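# Pack listed bottles upright into the empty crate

## Task

Read the paper pick list lying on the table beside the empty crate, oriented so its black bar is at the top; each line names a label color and a count. Move exactly those bottles, in those numbers and colors, into the empty crate so they stand upright. All other bottles must stay upright in their original crate. Neither crate may end up tilted or displaced. The finished result has to hold without the robot supporting it, and anything the robot is touching at the end must not settle downward by more than about a fingernail's width once released. Nothing may be knocked or placed off the table.

## Robot and tools

Robot: one FANUC CRX-5iA six-joint arm with a Robotiq 2F-85 two-finger parallel gripper. There is only one arm, so every command row covers that arm alone. A wrist camera and a flat block sticking out about 9 cm toward the gripper's +x side are mounted at the wrist and rotate with the hand; keep both clear of crates and bottles.

Frames: positions in results use the scene frame. Its origin sits on the table surface directly beneath the arm base, +z is up, and +y points left when facing along +x. The base itself may be slightly tilted. end_effector_position (metres) is the point midway between the finger pads when they are shut; end_effector_quat_wxyz gives the hand orientation as w,x,y,z. In the gripper frame the fingers extend along +z and close along y. The reported hand position can be a little off, more so far from the base. Closed fingertips reach about 19 mm past the reported point, open ones about 6 mm; while closing, the tips travel roughly 13 mm farther out, so keep that margin above a surface.

Tool execute_actions, argument actions: a list holding one item or nothing. An empty list [] only reports the current state. An item with rows and optionally steps (1 to 15, default 15) is a motion: rows is a list of 1 to 15 rows, each applied for one control step of 1/30 s, the final row repeating if steps exceeds the row count. An item with only steps (up to 300) is a wait that issues nothing new. Optional pictures (true/false) chooses whether camera images come back.

Each row is 9 plain numbers in this order: J1 waist, J2 shoulder, J3 elbow, J4 forearm roll, J5 wrist pitch, J6 wrist roll, then gripper position, gripper force_limit, gripper speed. The six joint values are absolute target angles in radians (same convention as the Joint positions line), not offsets. Ranges: J1 -3.491..3.491, J2 -3.140..3.140, J3 -1.187..4.328, J4 -3.316..3.316, J5 -3.140..3.140, J6 -3.927..3.927. A target beyond a limit by more than 0.010 rad, and farther out than the current angle, gets the call refused; a target just over the true end is clipped there and reported as joint sent to its limit. The three gripper values are scaled to -1..1. position: +1 fully open (85 mm), about -0.8 where pads touch, -1 means squeeze until blocked. force_limit: pad force, roughly 20 N at -1, 128 N at 0, 235 N at +1. speed: roughly 20 mm/s at -1, 85 at 0, 150 at +1; faster closing adds some grip force.

Motion behaviour: joint targets are rate-limited (about 2.62 rad/s waist and shoulder, 3.14 elbow, 3.93 wrist joints, with 0.5 s to accelerate) and the joints move in sync. Each step the sent target stays within a fixed lead of the measured angle (0.805, 0.805, 0.966, 1.21, 1.21, 1.21 rad) and is pulled back if it would move the hand over 70 mm at once. So large moves take several calls. The arm keeps heading for the last row sent while you are not issuing calls, until it nearly stops or is HELD.

Gripping: send position -1 and keep sending it; object_status 2 means the fingers stopped on something while closing (a real grip). 0 means moving, 1 blocked while opening, 3 reached the target or pads met (possibly nothing held, or a thin item). Changing position by at least 0.01 restarts the fingers and is needed before new force_limit or speed values apply; to grip more gently, open first. position_measured is in counts: 3 open, ~78 is 60 mm, ~130 is 40 mm, ~180 is 20 mm, ~230 pads together.

Result lines: joint positions and velocities in column order (rad, rad/s); joint command not followed means a clearance check altered or blocked targets (mounts and posts count as arm); HELD marks steps where the row was not fully sent. TORQUE FAULT (load limits 148 N m for J1-J3, 37.2 N m for J4-J6, held weight included) or FORCE FAULT (150 N external force anywhere on arm, tool or load) halts the arm for 10 s, drops the rest of the call and lets the arm yield. MOTOR HOT warns of overheating from holding loads; an OVER-TEMPERATURE FAULT brakes the arm until cool. Occasionally something may briefly pull on a held item or shove a loose one.

Tool zoom_image: camera (cam_high, cam_low or cam_wrist) and region [x0, y0, x1, y1] in pixels of that camera's last full 672x504 image, at most 504 by 504; use it to read the pick list and label colors. Tool read_manual only returns licence texts. Tool finished_scene takes scene, the number of the current scene, ends it irreversibly and reports success; the next scene's task then appears.

Avoid: dropping or tipping bottles, bumping or shifting crates, pressing hard, knocking anything off the table, and leaving a bottle that is still gripped or that sinks after release. Open fully and lift clear before finishing.

Each tool is called in YAML: its name, and indented under it one key for each argument.

## Session

I'll start by looking at the current state of the scene.

execute_actions:
  actions: []

Scene clock: 0.00 s of 10800.00 s.
end_effector_position=(+0.6372, -0.3198, +0.2934) position_measured=3 object_status=3 end_effector_quat_wxyz=(-0.549, +0.814, -0.155, +0.108)
Joint positions: [ 0.055  0.221  0.487 -0.363 -1.47   3.065]
Joint velocities: [-0.     0.    -0.    -0.    -0.001 -0.   ]

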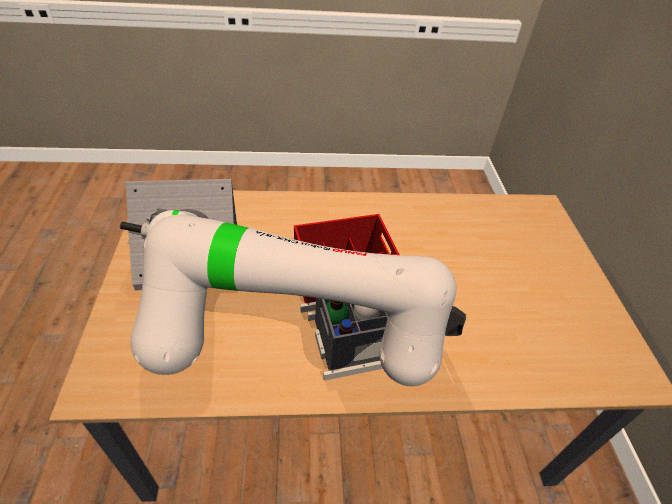

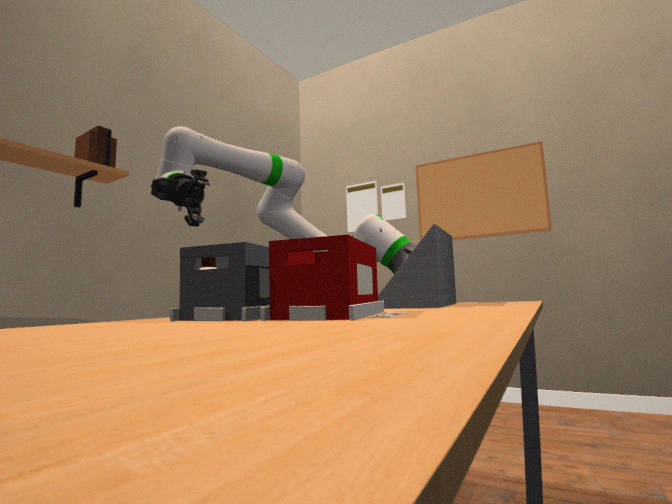

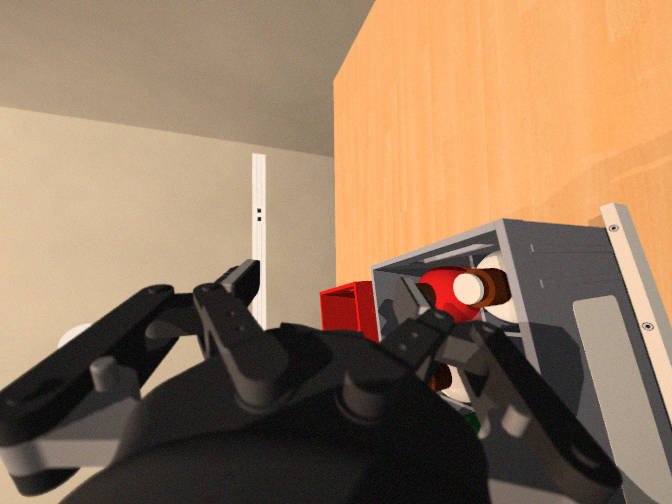

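zoom_image:
  camera: "cam_high"
  region: [240, 170, 500, 400]

zoom_image:
  camera: "cam_low"
  region: [150, 210, 470, 340]

zoom_image:
  camera: "cam_wrist"
  region: [300, 180, 672, 504]

Region (240, 170, 500, 400) of cam_high's 672x504 image, scaled by 1.938, with more detail than that image has; it fills the top 446 rows of this view, and the rest is white.

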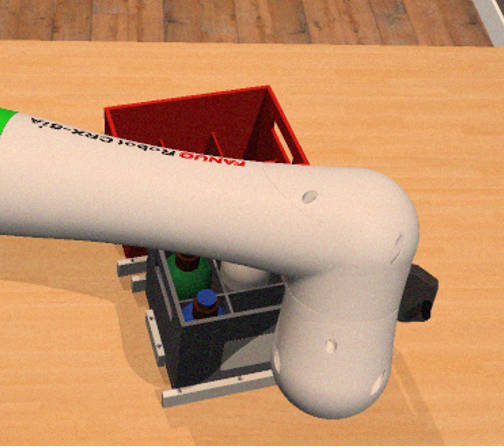

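Region (150, 210, 470, 340) of cam_low's 672x504 image, scaled by 1.575, with more detail than that image has; it fills the top 205 rows of this view, and the rest is white.

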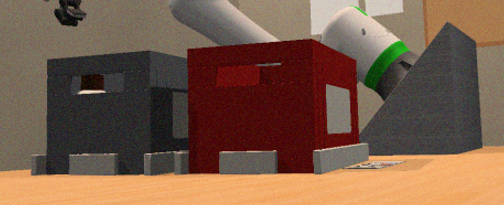

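Region (300, 180, 672, 504) of cam_wrist's 672x504 image, scaled by 1.355, with more detail than that image has; it fills the top 439 rows of this view, and the rest is white.

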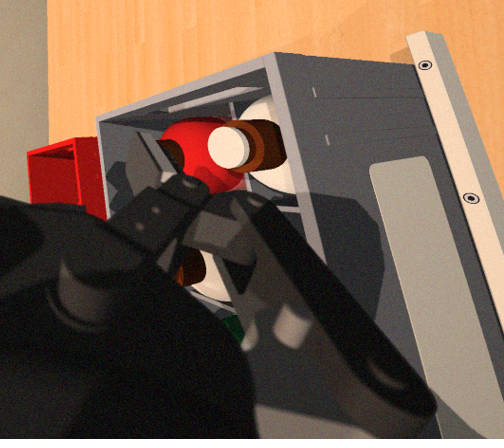

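execute_actions:
  actions:
    - {"rows": [[0.86, 0.278, 0.108, 0.05, -1.72, 2.49, 1, 0, 0]], "steps": 15}
  pictures: false

execute_actions:
  actions:
    - {"rows": [[1.3977, 0.3156, -0.1455, 0.3249, -1.8857, 2.1082, 1, 0, 0]], "steps": 15}
  pictures: false

execute_actions:
  actions:
    - {"steps": 45}

Scene clock: 120.50 s of 10800.00 s.
end_effector_position=(+0.5701, -0.1577, +0.3357) position_measured=3 object_status=3 end_effector_quat_wxyz=(-0.494, +0.867, -0.052, -0.036)
Joint positions: [ 0.396  0.245  0.326 -0.188 -1.576  2.822]
Joint velocities: [ 0.897  0.064 -0.421  0.457 -0.274 -0.638]
Steps of this call (steps 1 to 90: nothing new was sent; then 117.00 s passed at rest; steps 91 to 105: all 15 steps of this action). Readings (joint positions | what the end effector reports):
91: [0.056 0.221 0.487 -0.363 -1.470 3.065] | position_measured=3 object_status=3
92: [0.060 0.221 0.485 -0.360 -1.471 3.062] | position_measured=3 object_status=3
94: [0.087 0.223 0.472 -0.347 -1.480 3.042] | position_measured=3 object_status=3
98: [0.193 0.231 0.422 -0.292 -1.513 2.967] | position_measured=3 object_status=3
105: the state above

Scene clock: 121.00 s of 10800.00 s.
end_effector_position=(+0.4280, -0.0301, +0.3748) position_measured=3 object_status=3 end_effector_quat_wxyz=(-0.254, +0.957, +0.066, -0.124)
Joint positions: [ 0.918  0.283  0.073  0.087 -1.742  2.438]
Joint velocities: [ 1.189  0.081 -0.539  0.584 -0.352 -0.815]
Steps of this call (steps 1 to 15: all 15 steps of this action). Readings (joint positions | what the end effector reports):
1: [0.427 0.247 0.312 -0.172 -1.585 2.799] | position_measured=3 object_status=3
2: [0.458 0.250 0.295 -0.154 -1.596 2.774] | position_measured=3 object_status=3
4: [0.521 0.255 0.259 -0.115 -1.620 2.720] | position_measured=3 object_status=3
8: [0.656 0.265 0.193 -0.043 -1.664 2.619] | position_measured=3 object_status=3
15: the state above

Scene clock: 122.50 s of 10800.00 s.
end_effector_position=(+0.3303, +0.0001, +0.4200) position_measured=3 object_status=3 end_effector_quat_wxyz=(+0.000, +0.995, +0.104, -0.001)
Joint positions: [ 1.398  0.316 -0.146  0.325 -1.886  2.108]
Joint velocities: [-0. -0.  0. -0.  0. -0.]
Steps of this call (steps 1 to 30: the robot went on to your last target; steps 31 to 45: nothing new was sent). Readings (joint positions | what the end effector reports):
1: [0.959 0.286 0.054 0.108 -1.754 2.410] | position_measured=3 object_status=3
2: [1.000 0.289 0.036 0.128 -1.767 2.382] | position_measured=3 object_status=3
4: [1.085 0.294 -0.003 0.170 -1.792 2.323] | position_measured=3 object_status=3
8: [1.259 0.306 -0.082 0.256 -1.844 2.204] | position_measured=3 object_status=3
45: the state above
The arm was judged still, so your last target was given up. Only a new action makes it travel on or press farther. Fingers that are still opening or closing keep moving.
camera_calibration (this result's frames):
cam_wrist: T_world_to_cam=[[0.331148, -0.943579, 0.000646614, -0.120956], [-0.900743, -0.31591, 0.298097, 0.194053], [-0.281074, -0.0992965, -0.954535, 0.635541], [0, 0, 0, 1]] pos_world=[0.39348, 0.0102786, 0.548878]

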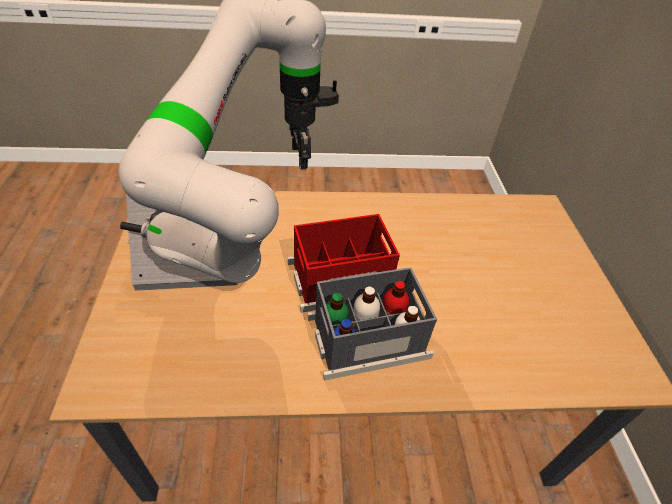

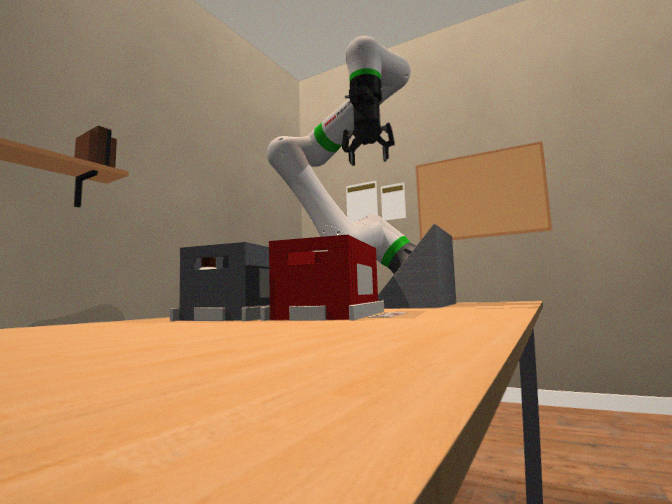

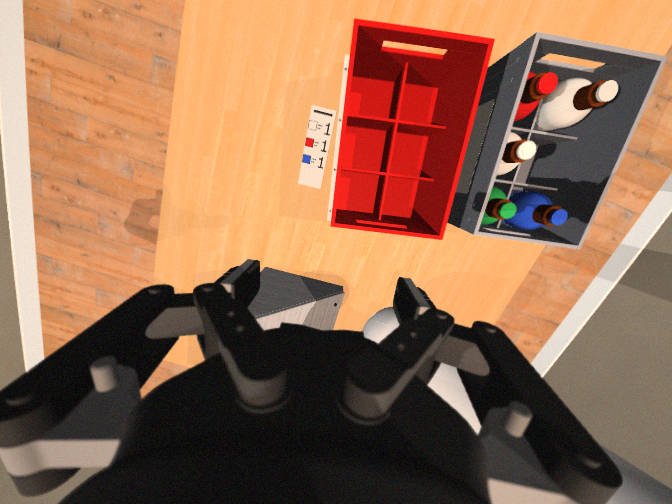

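zoom_image:
  camera: "cam_wrist"
  region: [270, 90, 370, 200]

zoom_image:
  camera: "cam_wrist"
  region: [440, 20, 672, 260]

zoom_image:
  camera: "cam_wrist"
  region: [310, 5, 520, 255]

zoom_image:
  camera: "cam_high"
  region: [290, 255, 450, 385]

zoom_image:
  camera: "cam_high"
  region: [275, 200, 415, 320]

Region (270, 90, 370, 200) of cam_wrist's 672x504 image, scaled by 4.582, with more detail than that image has; it fills the left 458 columns of this view, and the rest is white.

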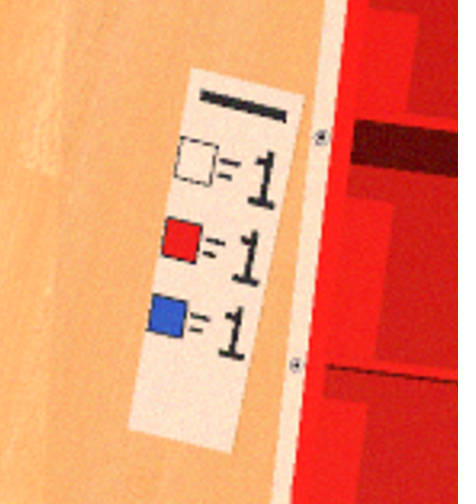

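Region (440, 20, 672, 260) of cam_wrist's 672x504 image, scaled by 2.100, with more detail than that image has; it fills the left 487 columns of this view, and the rest is white.

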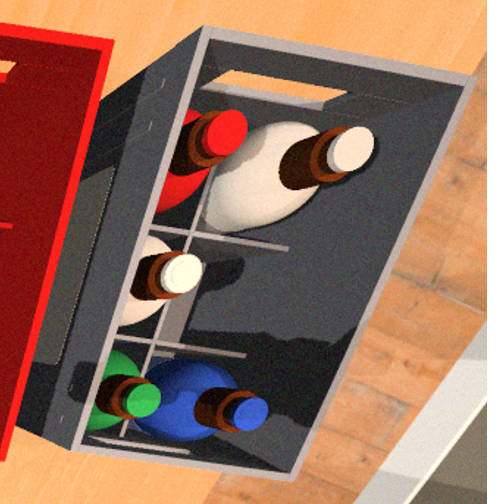

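Region (310, 5, 520, 255) of cam_wrist's 672x504 image, scaled by 2.016, with more detail than that image has; it fills the left 423 columns of this view, and the rest is white.

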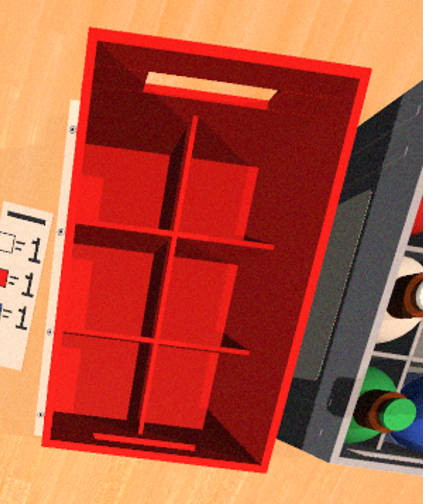

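Region (290, 255, 450, 385) of cam_high's 672x504 image, scaled by 3.150, with more detail than that image has; it fills the top 410 rows of this view, and the rest is white.

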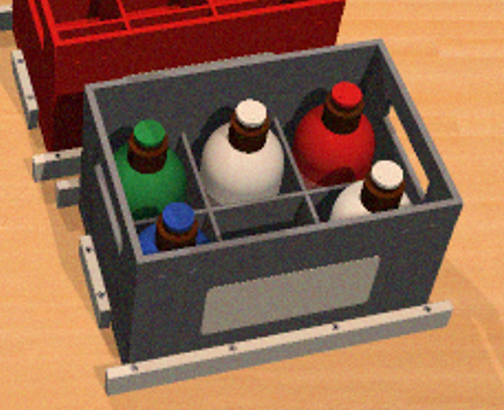

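Region (275, 200, 415, 320) of cam_high's 672x504 image, scaled by 3.600, with more detail than that image has; it fills the top 432 rows of this view, and the rest is white.

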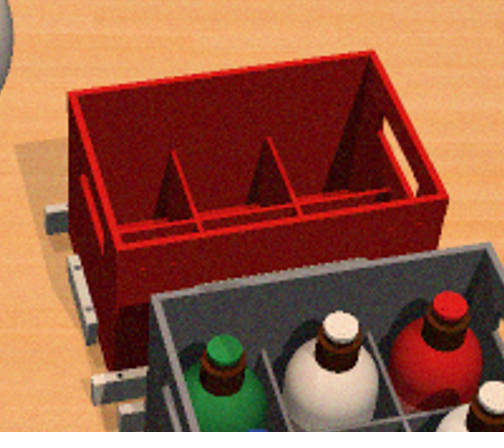

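zoom_image:
  camera: "cam_high"
  region: [250, 60, 370, 180]

zoom_image:
  camera: "cam_low"
  region: [310, 60, 430, 180]

Region (250, 60, 370, 180) of cam_high's 672x504 image, scaled by 4.200, with more detail than that image has.

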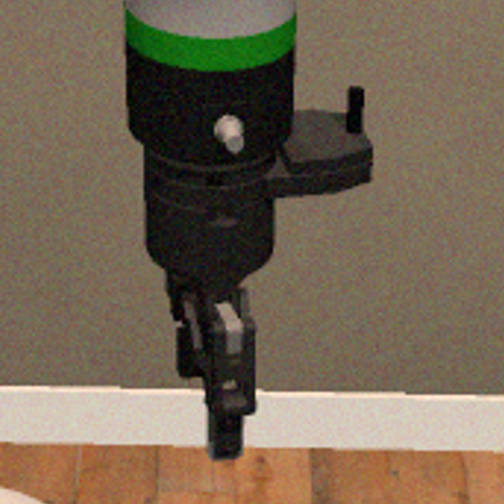

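Region (310, 60, 430, 180) of cam_low's 672x504 image, scaled by 4.200, with more detail than that image has.

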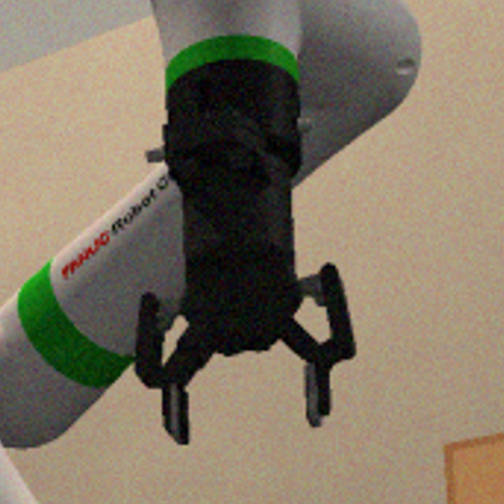

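zoom_image:
  camera: "cam_wrist"
  region: [200, 240, 460, 360]

Region (200, 240, 460, 360) of cam_wrist's 672x504 image, scaled by 1.938, with more detail than that image has; it fills the top 233 rows of this view, and the rest is white.

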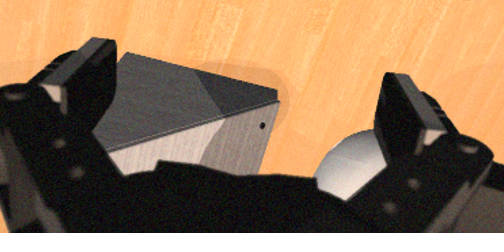

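zoom_image:
  camera: "cam_wrist"
  region: [320, 150, 460, 250]

zoom_image:
  camera: "cam_wrist"
  region: [335, 10, 505, 150]

Region (320, 150, 460, 250) of cam_wrist's 672x504 image, scaled by 3.600, with more detail than that image has; it fills the top 360 rows of this view, and the rest is white.

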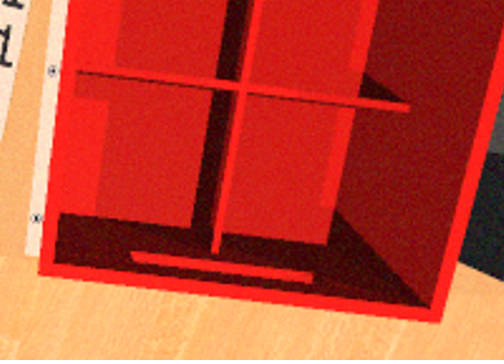

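Region (335, 10, 505, 150) of cam_wrist's 672x504 image, scaled by 2.965, with more detail than that image has; it fills the top 415 rows of this view, and the rest is white.

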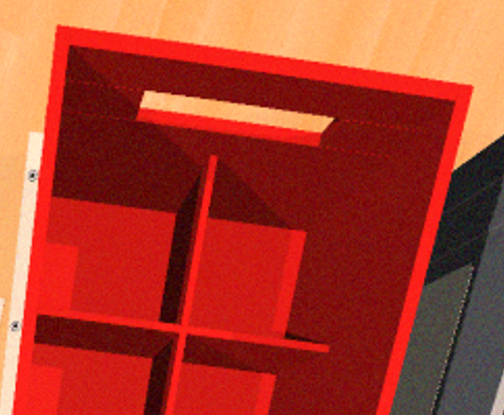

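zoom_image:
  camera: "cam_high"
  region: [345, 270, 425, 330]

zoom_image:
  camera: "cam_wrist"
  region: [500, 50, 640, 180]

zoom_image:
  camera: "cam_low"
  region: [165, 230, 285, 330]

Region (345, 270, 425, 330) of cam_high's 672x504 image, scaled by 6.300, with more detail than that image has; it fills the top 378 rows of this view, and the rest is white.

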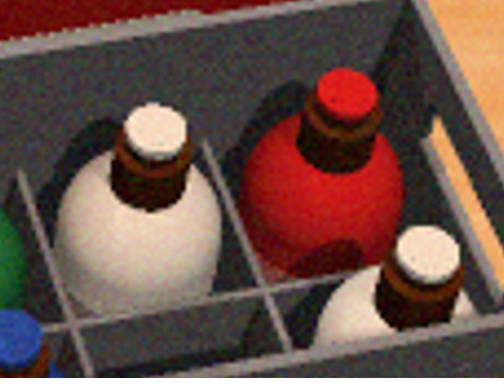

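Region (500, 50, 640, 180) of cam_wrist's 672x504 image, scaled by 3.600, with more detail than that image has; it fills the top 468 rows of this view, and the rest is white.

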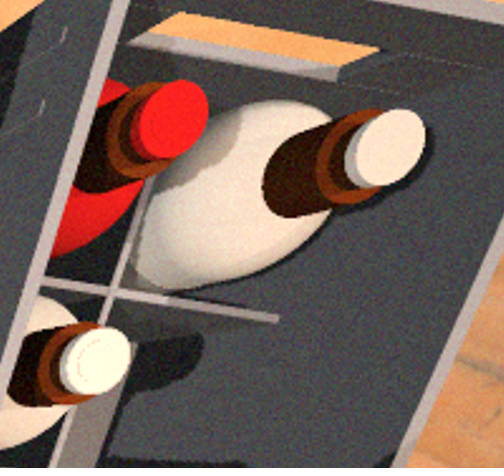

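Region (165, 230, 285, 330) of cam_low's 672x504 image, scaled by 4.200, with more detail than that image has.

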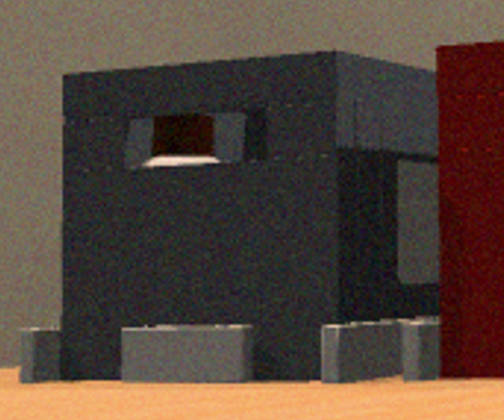

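execute_actions:
  actions:
    - {"rows": [[0.7047, 0.1975, -0.2429, 0.73, -1.5823, 3.4459, 0.2, 0, 0]], "steps": 15}
  pictures: false

execute_actions:
  actions:
    - {"steps": 27}

Scene clock: 243.00 s of 10800.00 s.
end_effector_position=(+0.4375, -0.0833, +0.3497) position_measured=95 object_status=0 end_effector_quat_wxyz=(-0.018, +0.965, +0.263, +0.002)
Joint positions: [ 1.091  0.263 -0.189  0.504 -1.751  2.69 ]
Joint velocities: [-0.767 -0.131 -0.107  0.445  0.332  1.494]
Steps of this call (steps 1 to 90: nothing new was sent; then 117.00 s passed at rest; steps 91 to 105: all 15 steps of this action). Readings (joint positions | what the end effector reports):
91: [1.398 0.316 -0.146 0.325 -1.886 2.108] | position_measured=3 object_status=0
92: [1.394 0.315 -0.146 0.328 -1.884 2.115] | position_measured=4 object_status=0
94: [1.371 0.311 -0.149 0.341 -1.874 2.156] | position_measured=15 object_status=0
98: [1.274 0.294 -0.163 0.398 -1.831 2.332] | position_measured=43 object_status=0
105: the state above

Scene clock: 243.90 s of 10800.00 s.
end_effector_position=(+0.5140, -0.2331, +0.2399) position_measured=104 object_status=3 end_effector_quat_wxyz=(-0.000, +0.879, +0.477, -0.001)
Joint positions: [ 0.705  0.198 -0.243  0.73  -1.582  3.446]
Joint velocities: [-0.001  0.     0.    -0.    -0.    -0.   ]
Steps of this call (steps 1 to 27: the robot went on to your last target). Readings (joint positions | what the end effector reports):
1: [1.065 0.259 -0.192 0.520 -1.740 2.741] | position_measured=99 object_status=0
2: [1.039 0.255 -0.196 0.535 -1.729 2.791] | position_measured=102 object_status=0
4: [0.988 0.246 -0.203 0.565 -1.706 2.892] | position_measured=103 object_status=0
8: [0.885 0.228 -0.218 0.625 -1.661 3.093] | position_measured=104 object_status=0
27: the state above
camera_calibration (this result's frames):
cam_wrist: T_world_to_cam=[[0.901374, -0.433041, -0.000250984, -0.575569], [-0.413336, -0.860531, 0.297725, -0.0378811], [-0.129143, -0.268258, -0.954652, 0.374584], [0, 0, 0, 1]] pos_world=[0.55152, -0.181357, 0.368731]

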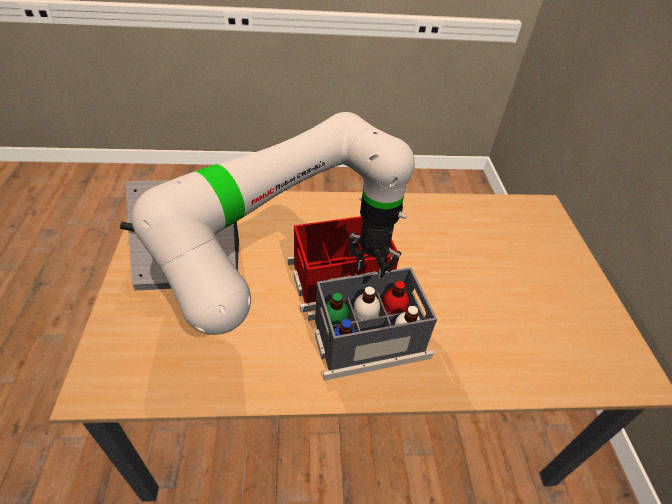

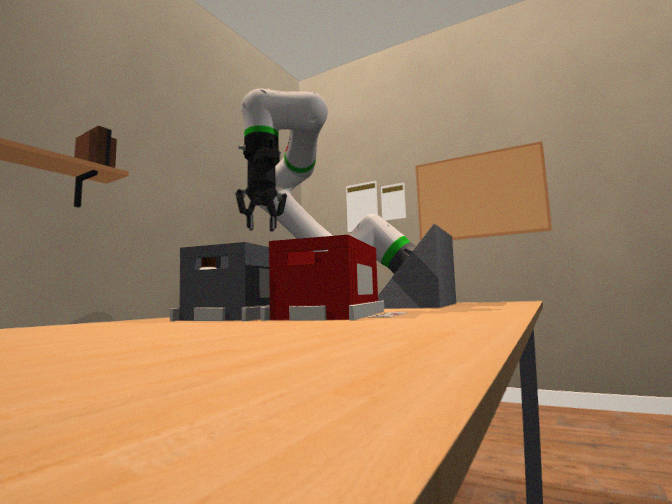

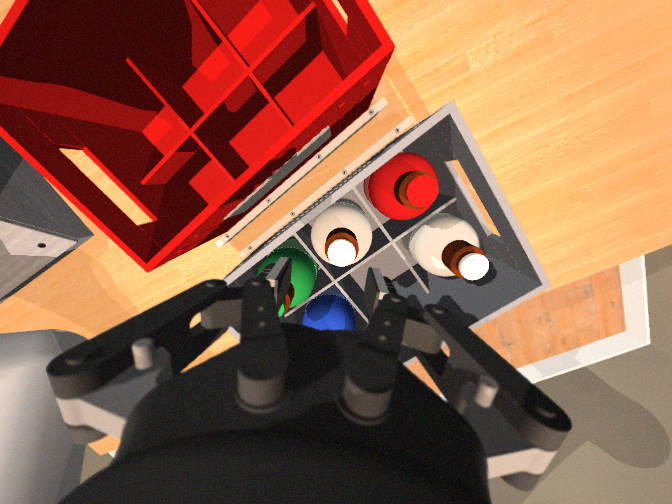

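zoom_image:
  camera: "cam_wrist"
  region: [250, 180, 430, 340]

zoom_image:
  camera: "cam_wrist"
  region: [340, 90, 570, 320]

zoom_image:
  camera: "cam_low"
  region: [200, 170, 320, 270]

zoom_image:
  camera: "cam_high"
  region: [320, 220, 430, 320]

Region (250, 180, 430, 340) of cam_wrist's 672x504 image, scaled by 2.800, with more detail than that image has.

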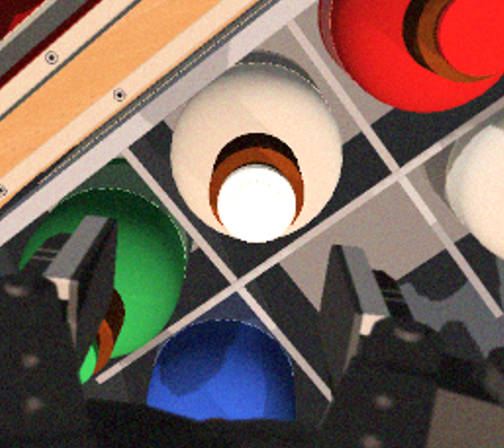

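Region (340, 90, 570, 320) of cam_wrist's 672x504 image, scaled by 2.191, with more detail than that image has.

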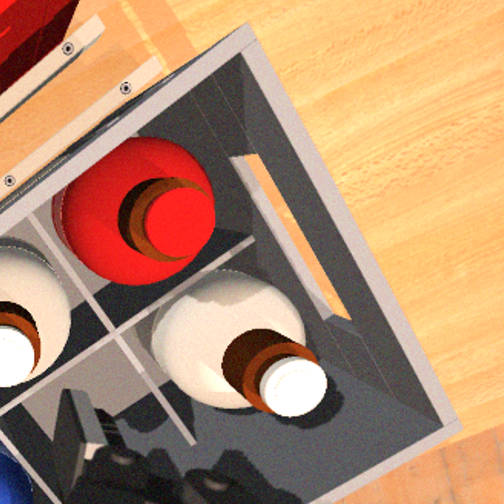

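Region (200, 170, 320, 270) of cam_low's 672x504 image, scaled by 4.200, with more detail than that image has.

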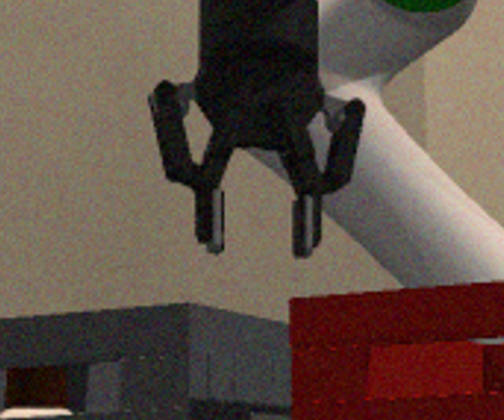

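Region (320, 220, 430, 320) of cam_high's 672x504 image, scaled by 4.582, with more detail than that image has; it fills the top 458 rows of this view, and the rest is white.

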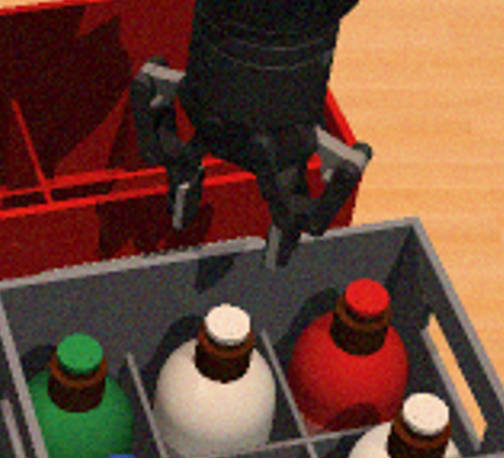

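execute_actions:
  actions:
    - {"rows": [[0.6334, 0.2108, -0.2876, 0.7621, -1.4964, 3.4532, 0.115, 0, 0]], "steps": 15}

Scene clock: 355.90 s of 10800.00 s.
end_effector_position=(+0.5217, -0.2377, +0.1999) position_measured=115 object_status=3 end_effector_quat_wxyz=(-0.000, +0.879, +0.477, -0.001)
Joint positions: [ 0.633  0.211 -0.288  0.762 -1.496  3.453]
Joint velocities: [ 0. -0. -0. -0.  0. -0.]
Steps of this call (steps 1 to 30: the robot went on to your last target; steps 31 to 90: nothing new was sent; then 108.50 s passed at rest; steps 91 to 105: all 15 steps of this action). Readings (joint positions | what the end effector reports):
91: [0.704 0.198 -0.243 0.730 -1.582 3.446] | position_measured=104 object_status=0
92: [0.699 0.198 -0.246 0.733 -1.576 3.446] | position_measured=105 object_status=0
94: [0.673 0.203 -0.263 0.744 -1.544 3.449] | position_measured=112 object_status=0
98: [0.633 0.211 -0.287 0.762 -1.497 3.453] | position_measured=114 object_status=0
105: the state above
camera_calibration (this result's frames):
cam_wrist: T_world_to_cam=[[0.901343, -0.433106, -0.000054389, -0.584619], [-0.413462, -0.8605, 0.297639, -0.0267015], [-0.128956, -0.268252, -0.954679, 0.336101], [0, 0, 0, 1]] pos_world=[0.559244, -0.186019, 0.328784]

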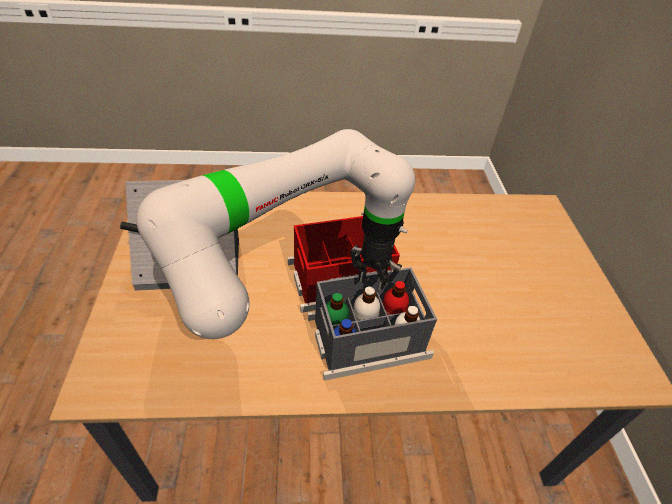

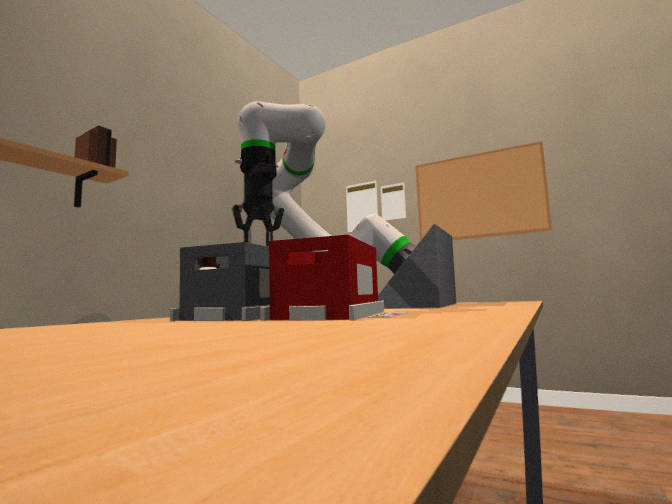

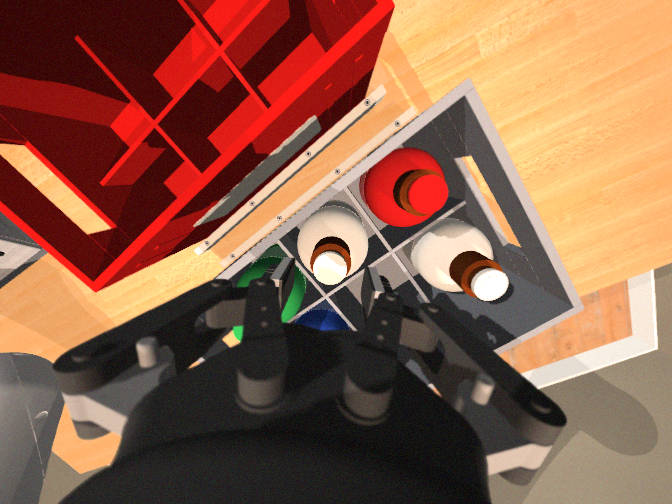

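zoom_image:
  camera: "cam_wrist"
  region: [250, 190, 410, 330]

zoom_image:
  camera: "cam_wrist"
  region: [340, 70, 600, 330]

zoom_image:
  camera: "cam_wrist"
  region: [0, 0, 400, 300]

Region (250, 190, 410, 330) of cam_wrist's 672x504 image, scaled by 3.150, with more detail than that image has; it fills the top 441 rows of this view, and the rest is white.

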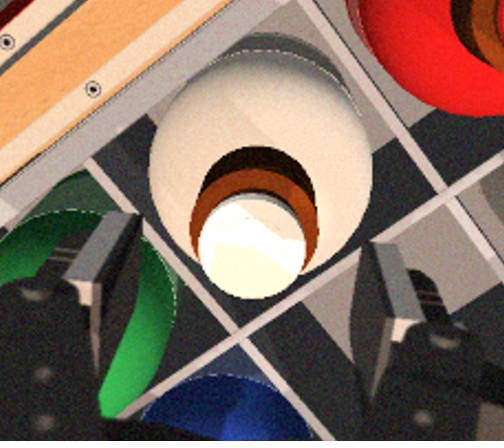

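Region (340, 70, 600, 330) of cam_wrist's 672x504 image, scaled by 1.938, with more detail than that image has.

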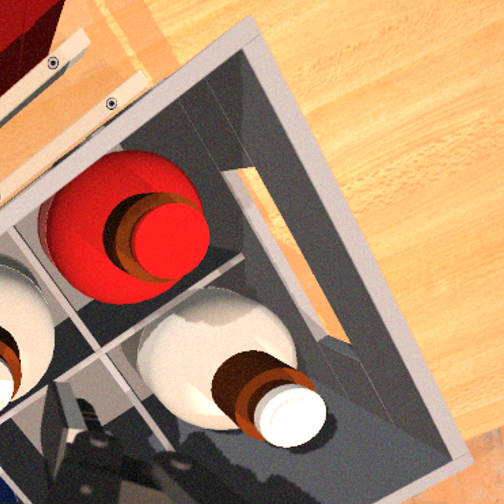

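Region (0, 0, 400, 300) of cam_wrist's 672x504 image, scaled by 1.260, with more detail than that image has; it fills the top 378 rows of this view, and the rest is white.

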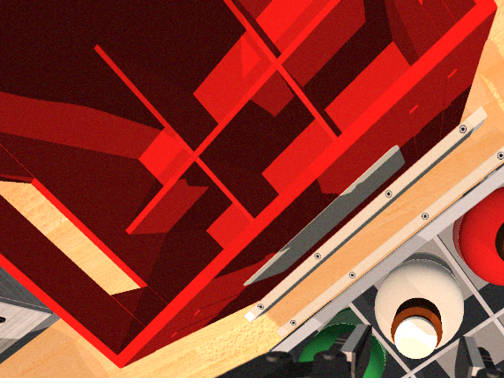

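execute_actions:
  actions:
    - {"rows": [[0.5629, 0.221, -0.3563, 0.7995, -1.3979, 3.4406, 0.115, 0, 0]], "steps": 11}
  pictures: false

execute_actions:
  actions:
    - {"rows": [[0.5629, 0.221, -0.3563, 0.7995, -1.3979, 3.4406, -1, 0, 0]], "steps": 15}

Scene clock: 413.97 s of 10800.00 s.
end_effector_position=(+0.5215, -0.2377, +0.1539) position_measured=115 object_status=3 end_effector_quat_wxyz=(-0.000, +0.879, +0.477, -0.001)
Joint positions: [ 0.563  0.221 -0.356  0.8   -1.398  3.441]
Joint velocities: [ 0.    -0.    -0.002 -0.     0.    -0.   ]
Steps of this call (steps 1 to 15: the robot went on to your last target; steps 16 to 90: nothing new was sent; then 54.70 s passed at rest; steps 91 to 101: all 11 steps of this action). Readings (joint positions | what the end effector reports):
91: [0.633 0.211 -0.288 0.762 -1.496 3.453] | position_measured=115 object_status=3
92: [0.628 0.211 -0.293 0.764 -1.489 3.453] | position_measured=115 object_status=3
94: [0.602 0.215 -0.319 0.779 -1.452 3.448] | position_measured=115 object_status=3
98: [0.563 0.221 -0.356 0.799 -1.398 3.441] | position_measured=115 object_status=3
101: the state above

Scene clock: 414.47 s of 10800.00 s.
end_effector_position=(+0.5215, -0.2378, +0.1539) position_measured=153 object_status=2 end_effector_quat_wxyz=(-0.000, +0.879, +0.477, -0.001)
Joint positions: [ 0.563  0.221 -0.356  0.8   -1.398  3.441]
Joint velocities: [ 0.001 -0.     0.     0.     0.    -0.   ]
Steps of this call (steps 1 to 15: all 15 steps of this action). Readings (joint positions | what the end effector reports):
1: [0.563 0.221 -0.356 0.800 -1.398 3.441] | position_measured=115 object_status=0
2: [0.563 0.221 -0.356 0.800 -1.398 3.441] | position_measured=116 object_status=0
4: [0.563 0.221 -0.356 0.800 -1.398 3.441] | position_measured=126 object_status=0
8: [0.563 0.221 -0.356 0.800 -1.398 3.441] | position_measured=152 object_status=0
15: the state above
camera_calibration (this result's frames):
cam_wrist: T_world_to_cam=[[0.90131, -0.433174, -0.000332799, -0.584375], [-0.413456, -0.860511, 0.297616, -0.0131321], [-0.129206, -0.268107, -0.954686, 0.292338], [0, 0, 0, 1]] pos_world=[0.559045, -0.186058, 0.282805]

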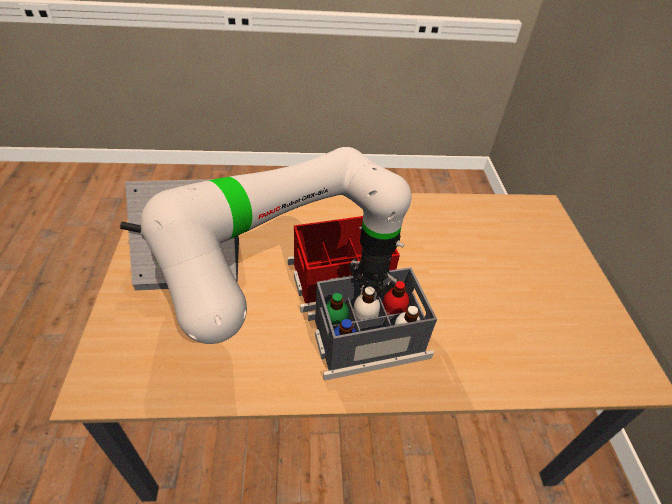

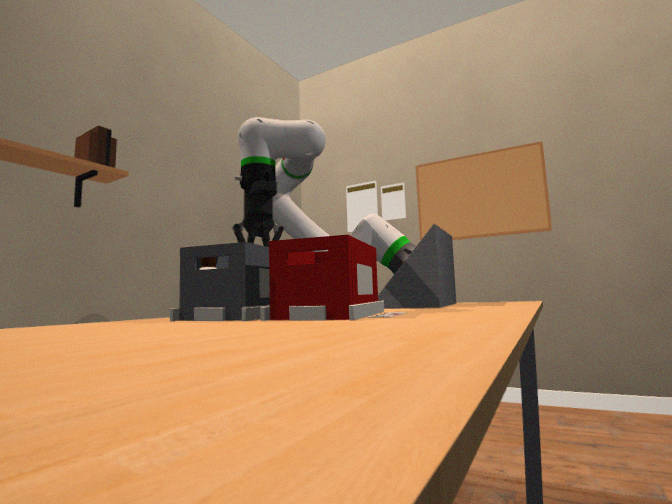

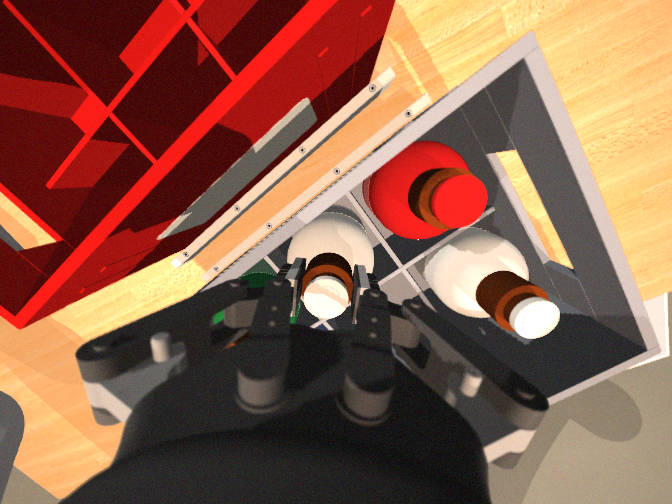

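zoom_image:
  camera: "cam_wrist"
  region: [250, 200, 410, 340]

zoom_image:
  camera: "cam_high"
  region: [330, 250, 420, 330]

zoom_image:
  camera: "cam_wrist"
  region: [352, 20, 672, 370]

Region (250, 200, 410, 340) of cam_wrist's 672x504 image, scaled by 3.150, with more detail than that image has; it fills the top 441 rows of this view, and the rest is white.

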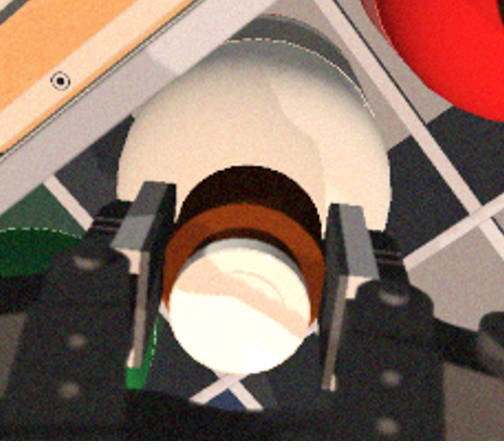

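Region (330, 250, 420, 330) of cam_high's 672x504 image, scaled by 5.600, with more detail than that image has.

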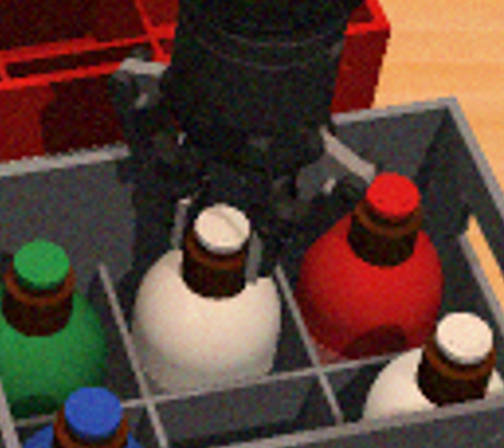

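Region (352, 20, 672, 370) of cam_wrist's 672x504 image, scaled by 1.440, with more detail than that image has; it fills the left 461 columns of this view, and the rest is white.

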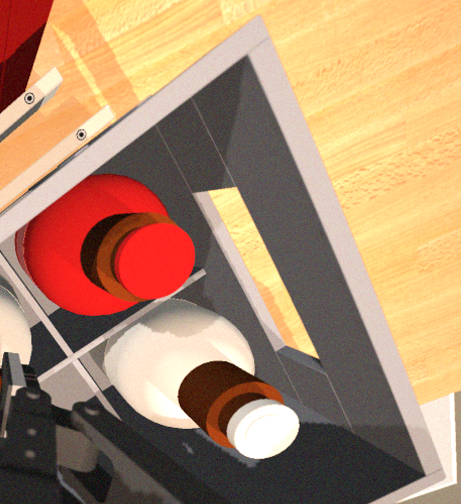

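execute_actions:
  actions:
    - {"rows": [[0.5645,0.2207,-0.3549,0.7986,-1.4000,3.4409,-1,0,0],[0.5689,0.2198,-0.3510,0.7961,-1.4060,3.4418,-1,0,0],[0.5758,0.2184,-0.3448,0.7923,-1.4155,3.4431,-1,0,0],[0.5850,0.2168,-0.3363,0.7872,-1.4281,3.4449,-1,0,0],[0.5962,0.2150,-0.3256,0.7812,-1.4437,3.4469,-1,0,0],[0.6090,0.2132,-0.3129,0.7744,-1.4617,3.4492,-1,0,0],[0.6234,0.2116,-0.2982,0.7671,-1.4821,3.4516,-1,0,0],[0.6386,0.2105,-0.2820,0.7596,-1.5039,3.4540,-1,0,0],[0.6546,0.2098,-0.2640,0.7520,-1.5272,3.4565,-1,0,0],[0.6711,0.2096,-0.2447,0.7445,-1.5515,3.4589,-1,0,0],[0.6879,0.2102,-0.2240,0.7373,-1.5766,3.4613,-1,0,0],[0.7046,0.2115,-0.2025,0.7305,-1.6018,3.4636,-1,0,0],[0.7210,0.2134,-0.1802,0.7241,-1.6270,3.4658,-1,0,0],[0.7370,0.2161,-0.1575,0.7183,-1.6520,3.4680,-1,0,0],[0.7522,0.2194,-0.1347,0.7131,-1.6760,3.4701,-1,0,0]], "steps": 15}
  pictures: false

execute_actions:
  actions:
    - {"rows": [[0.7664,0.2231,-0.1124,0.7085,-1.6988,3.4721,-1,0,0],[0.7795,0.2271,-0.0909,0.7046,-1.7202,3.4740,-1,0,0],[0.7916,0.2314,-0.0704,0.7012,-1.7400,3.4757,-1,0,0],[0.8020,0.2356,-0.0518,0.6984,-1.7574,3.4775,-1,0,0],[0.8110,0.2395,-0.0354,0.6962,-1.7725,3.4790,-1,0,0],[0.8197,0.2435,-0.0228,0.6937,-1.7843,3.4781,-1,0,0],[0.8289,0.2477,-0.0150,0.6900,-1.7924,3.4735,-1,0,0],[0.8386,0.2520,-0.0122,0.6853,-1.7964,3.4652,-1,0,0],[0.8482,0.2561,-0.0150,0.6797,-1.7963,3.4537,-1,0,0],[0.8584,0.2603,-0.0211,0.6733,-1.7937,3.4397,-1,0,0],[0.8700,0.2650,-0.0281,0.6660,-1.7906,3.4236,-1,0,0],[0.8828,0.2703,-0.0358,0.6579,-1.7873,3.4059,-1,0,0],[0.8965,0.2759,-0.0441,0.6494,-1.7837,3.3870,-1,0,0],[0.9107,0.2817,-0.0527,0.6404,-1.7800,3.3673,-1,0,0],[0.9253,0.2877,-0.0615,0.6313,-1.7762,3.3472,-1,0,0]], "steps": 15}
  pictures: false

execute_actions:
  actions:
    - {"rows": [[0.9398,0.2936,-0.0702,0.6221,-1.7724,3.3270,-1,0,0],[0.9540,0.2994,-0.0788,0.6131,-1.7687,3.3073,-1,0,0],[0.9677,0.3050,-0.0871,0.6046,-1.7651,3.2884,-1,0,0],[0.9805,0.3103,-0.0948,0.5965,-1.7618,3.2707,-1,0,0],[0.9921,0.3150,-0.1018,0.5892,-1.7587,3.2546,-1,0,0],[1.0023,0.3192,-0.1079,0.5828,-1.7561,3.2406,-1,0,0],[1.0107,0.3227,-0.1130,0.5775,-1.7539,3.2289,-1,0,0],[1.0171,0.3253,-0.1168,0.5735,-1.7522,3.2201,-1,0,0],[1.0211,0.3269,-0.1192,0.5710,-1.7512,3.2146,-1,0,0],[1.0225,0.3275,-0.1201,0.5701,-1.7508,3.2126,-1,0,0]], "steps": 15}

Scene clock: 534.97 s of 10800.00 s.
end_effector_position=(+0.5222, -0.2382, +0.2527) position_measured=154 object_status=2 end_effector_quat_wxyz=(+0.000, +0.879, +0.477, -0.000)
Joint positions: [ 0.708  0.212 -0.196  0.73  -1.608  3.464]
Joint velocities: [ 0.453  0.042  0.609 -0.177 -0.689  0.062]
Steps of this call (steps 1 to 15: the robot went on to your last target; steps 16 to 90: nothing new was sent; then 117.00 s passed at rest; steps 91 to 105: all 15 steps of this action). Readings (joint positions | what the end effector reports):
91: [0.563 0.221 -0.356 0.799 -1.398 3.441] | position_measured=153 object_status=2
92: [0.564 0.221 -0.356 0.799 -1.400 3.441] | position_measured=153 object_status=2
94: [0.571 0.220 -0.349 0.794 -1.410 3.441] | position_measured=154 object_status=2
98: [0.607 0.214 -0.314 0.776 -1.459 3.449] | position_measured=154 object_status=2
105: the state above

Scene clock: 535.47 s of 10800.00 s.
end_effector_position=(+0.5118, -0.1888, +0.3461) position_measured=154 object_status=2 end_effector_quat_wxyz=(-0.002, +0.878, +0.478, +0.001)
Joint positions: [ 0.892  0.274 -0.041  0.652 -1.785  3.393]
Joint velocities: [ 0.38   0.153 -0.23  -0.232  0.101 -0.52 ]
Steps of this call (steps 1 to 15: all 15 steps of this action). Readings (joint positions | what the end effector reports):
1: [0.724 0.214 -0.175 0.724 -1.632 3.466] | position_measured=154 object_status=2
2: [0.739 0.216 -0.154 0.718 -1.655 3.468] | position_measured=154 object_status=2
4: [0.767 0.224 -0.111 0.709 -1.699 3.472] | position_measured=154 object_status=2
8: [0.814 0.241 -0.035 0.695 -1.773 3.477] | position_measured=154 object_status=2
15: the state above

Scene clock: 535.97 s of 10800.00 s.
end_effector_position=(+0.4774, -0.0980, +0.3449) position_measured=154 object_status=2 end_effector_quat_wxyz=(-0.000, +0.879, +0.477, -0.001)
Joint positions: [ 1.022  0.327 -0.12   0.57  -1.751  3.213]
Joint velocities: [ 0.001  0.001 -0.001 -0.001  0.001 -0.002]
Steps of this call (steps 1 to 15: all 15 steps of this action). Readings (joint positions | what the end effector reports):
1: [0.905 0.279 -0.049 0.644 -1.782 3.375] | position_measured=154 object_status=2
2: [0.919 0.285 -0.057 0.635 -1.778 3.356] | position_measured=154 object_status=2
4: [0.946 0.296 -0.074 0.618 -1.771 3.318] | position_measured=154 object_status=2
8: [0.997 0.317 -0.105 0.586 -1.757 3.248] | position_measured=154 object_status=2
15: the state above
camera_calibration (this result's frames):
cam_wrist: T_world_to_cam=[[0.901326, -0.433141, -0.00024398, -0.484046], [-0.413447, -0.860512, 0.297624, 0.0320774], [-0.129123, -0.268155, -0.954683, 0.506379], [0, 0, 0, 1]] pos_world=[0.514931, -0.0462691, 0.473767]

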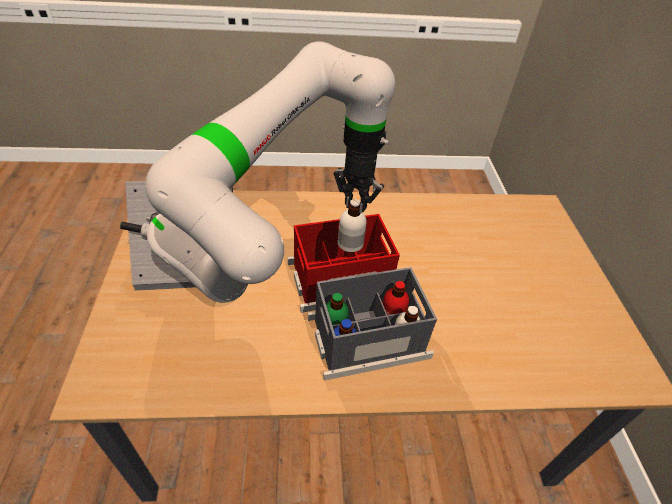

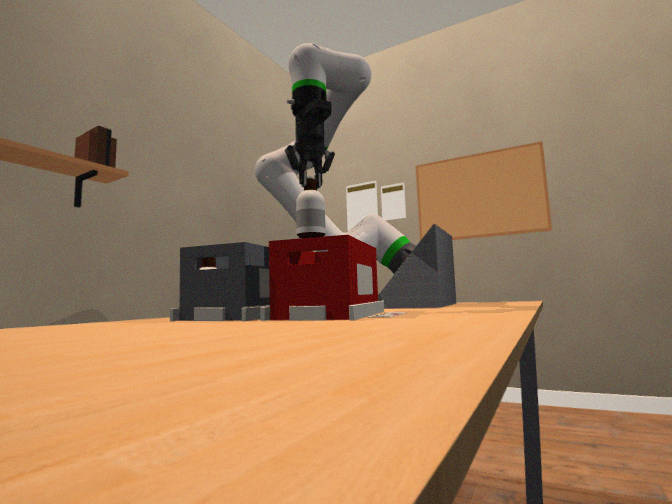

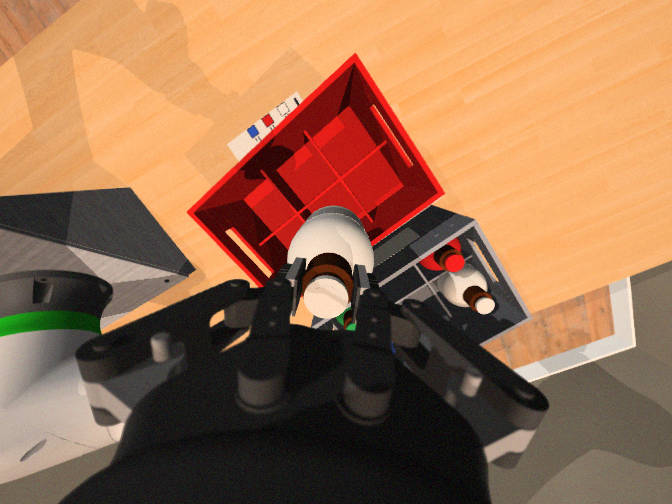

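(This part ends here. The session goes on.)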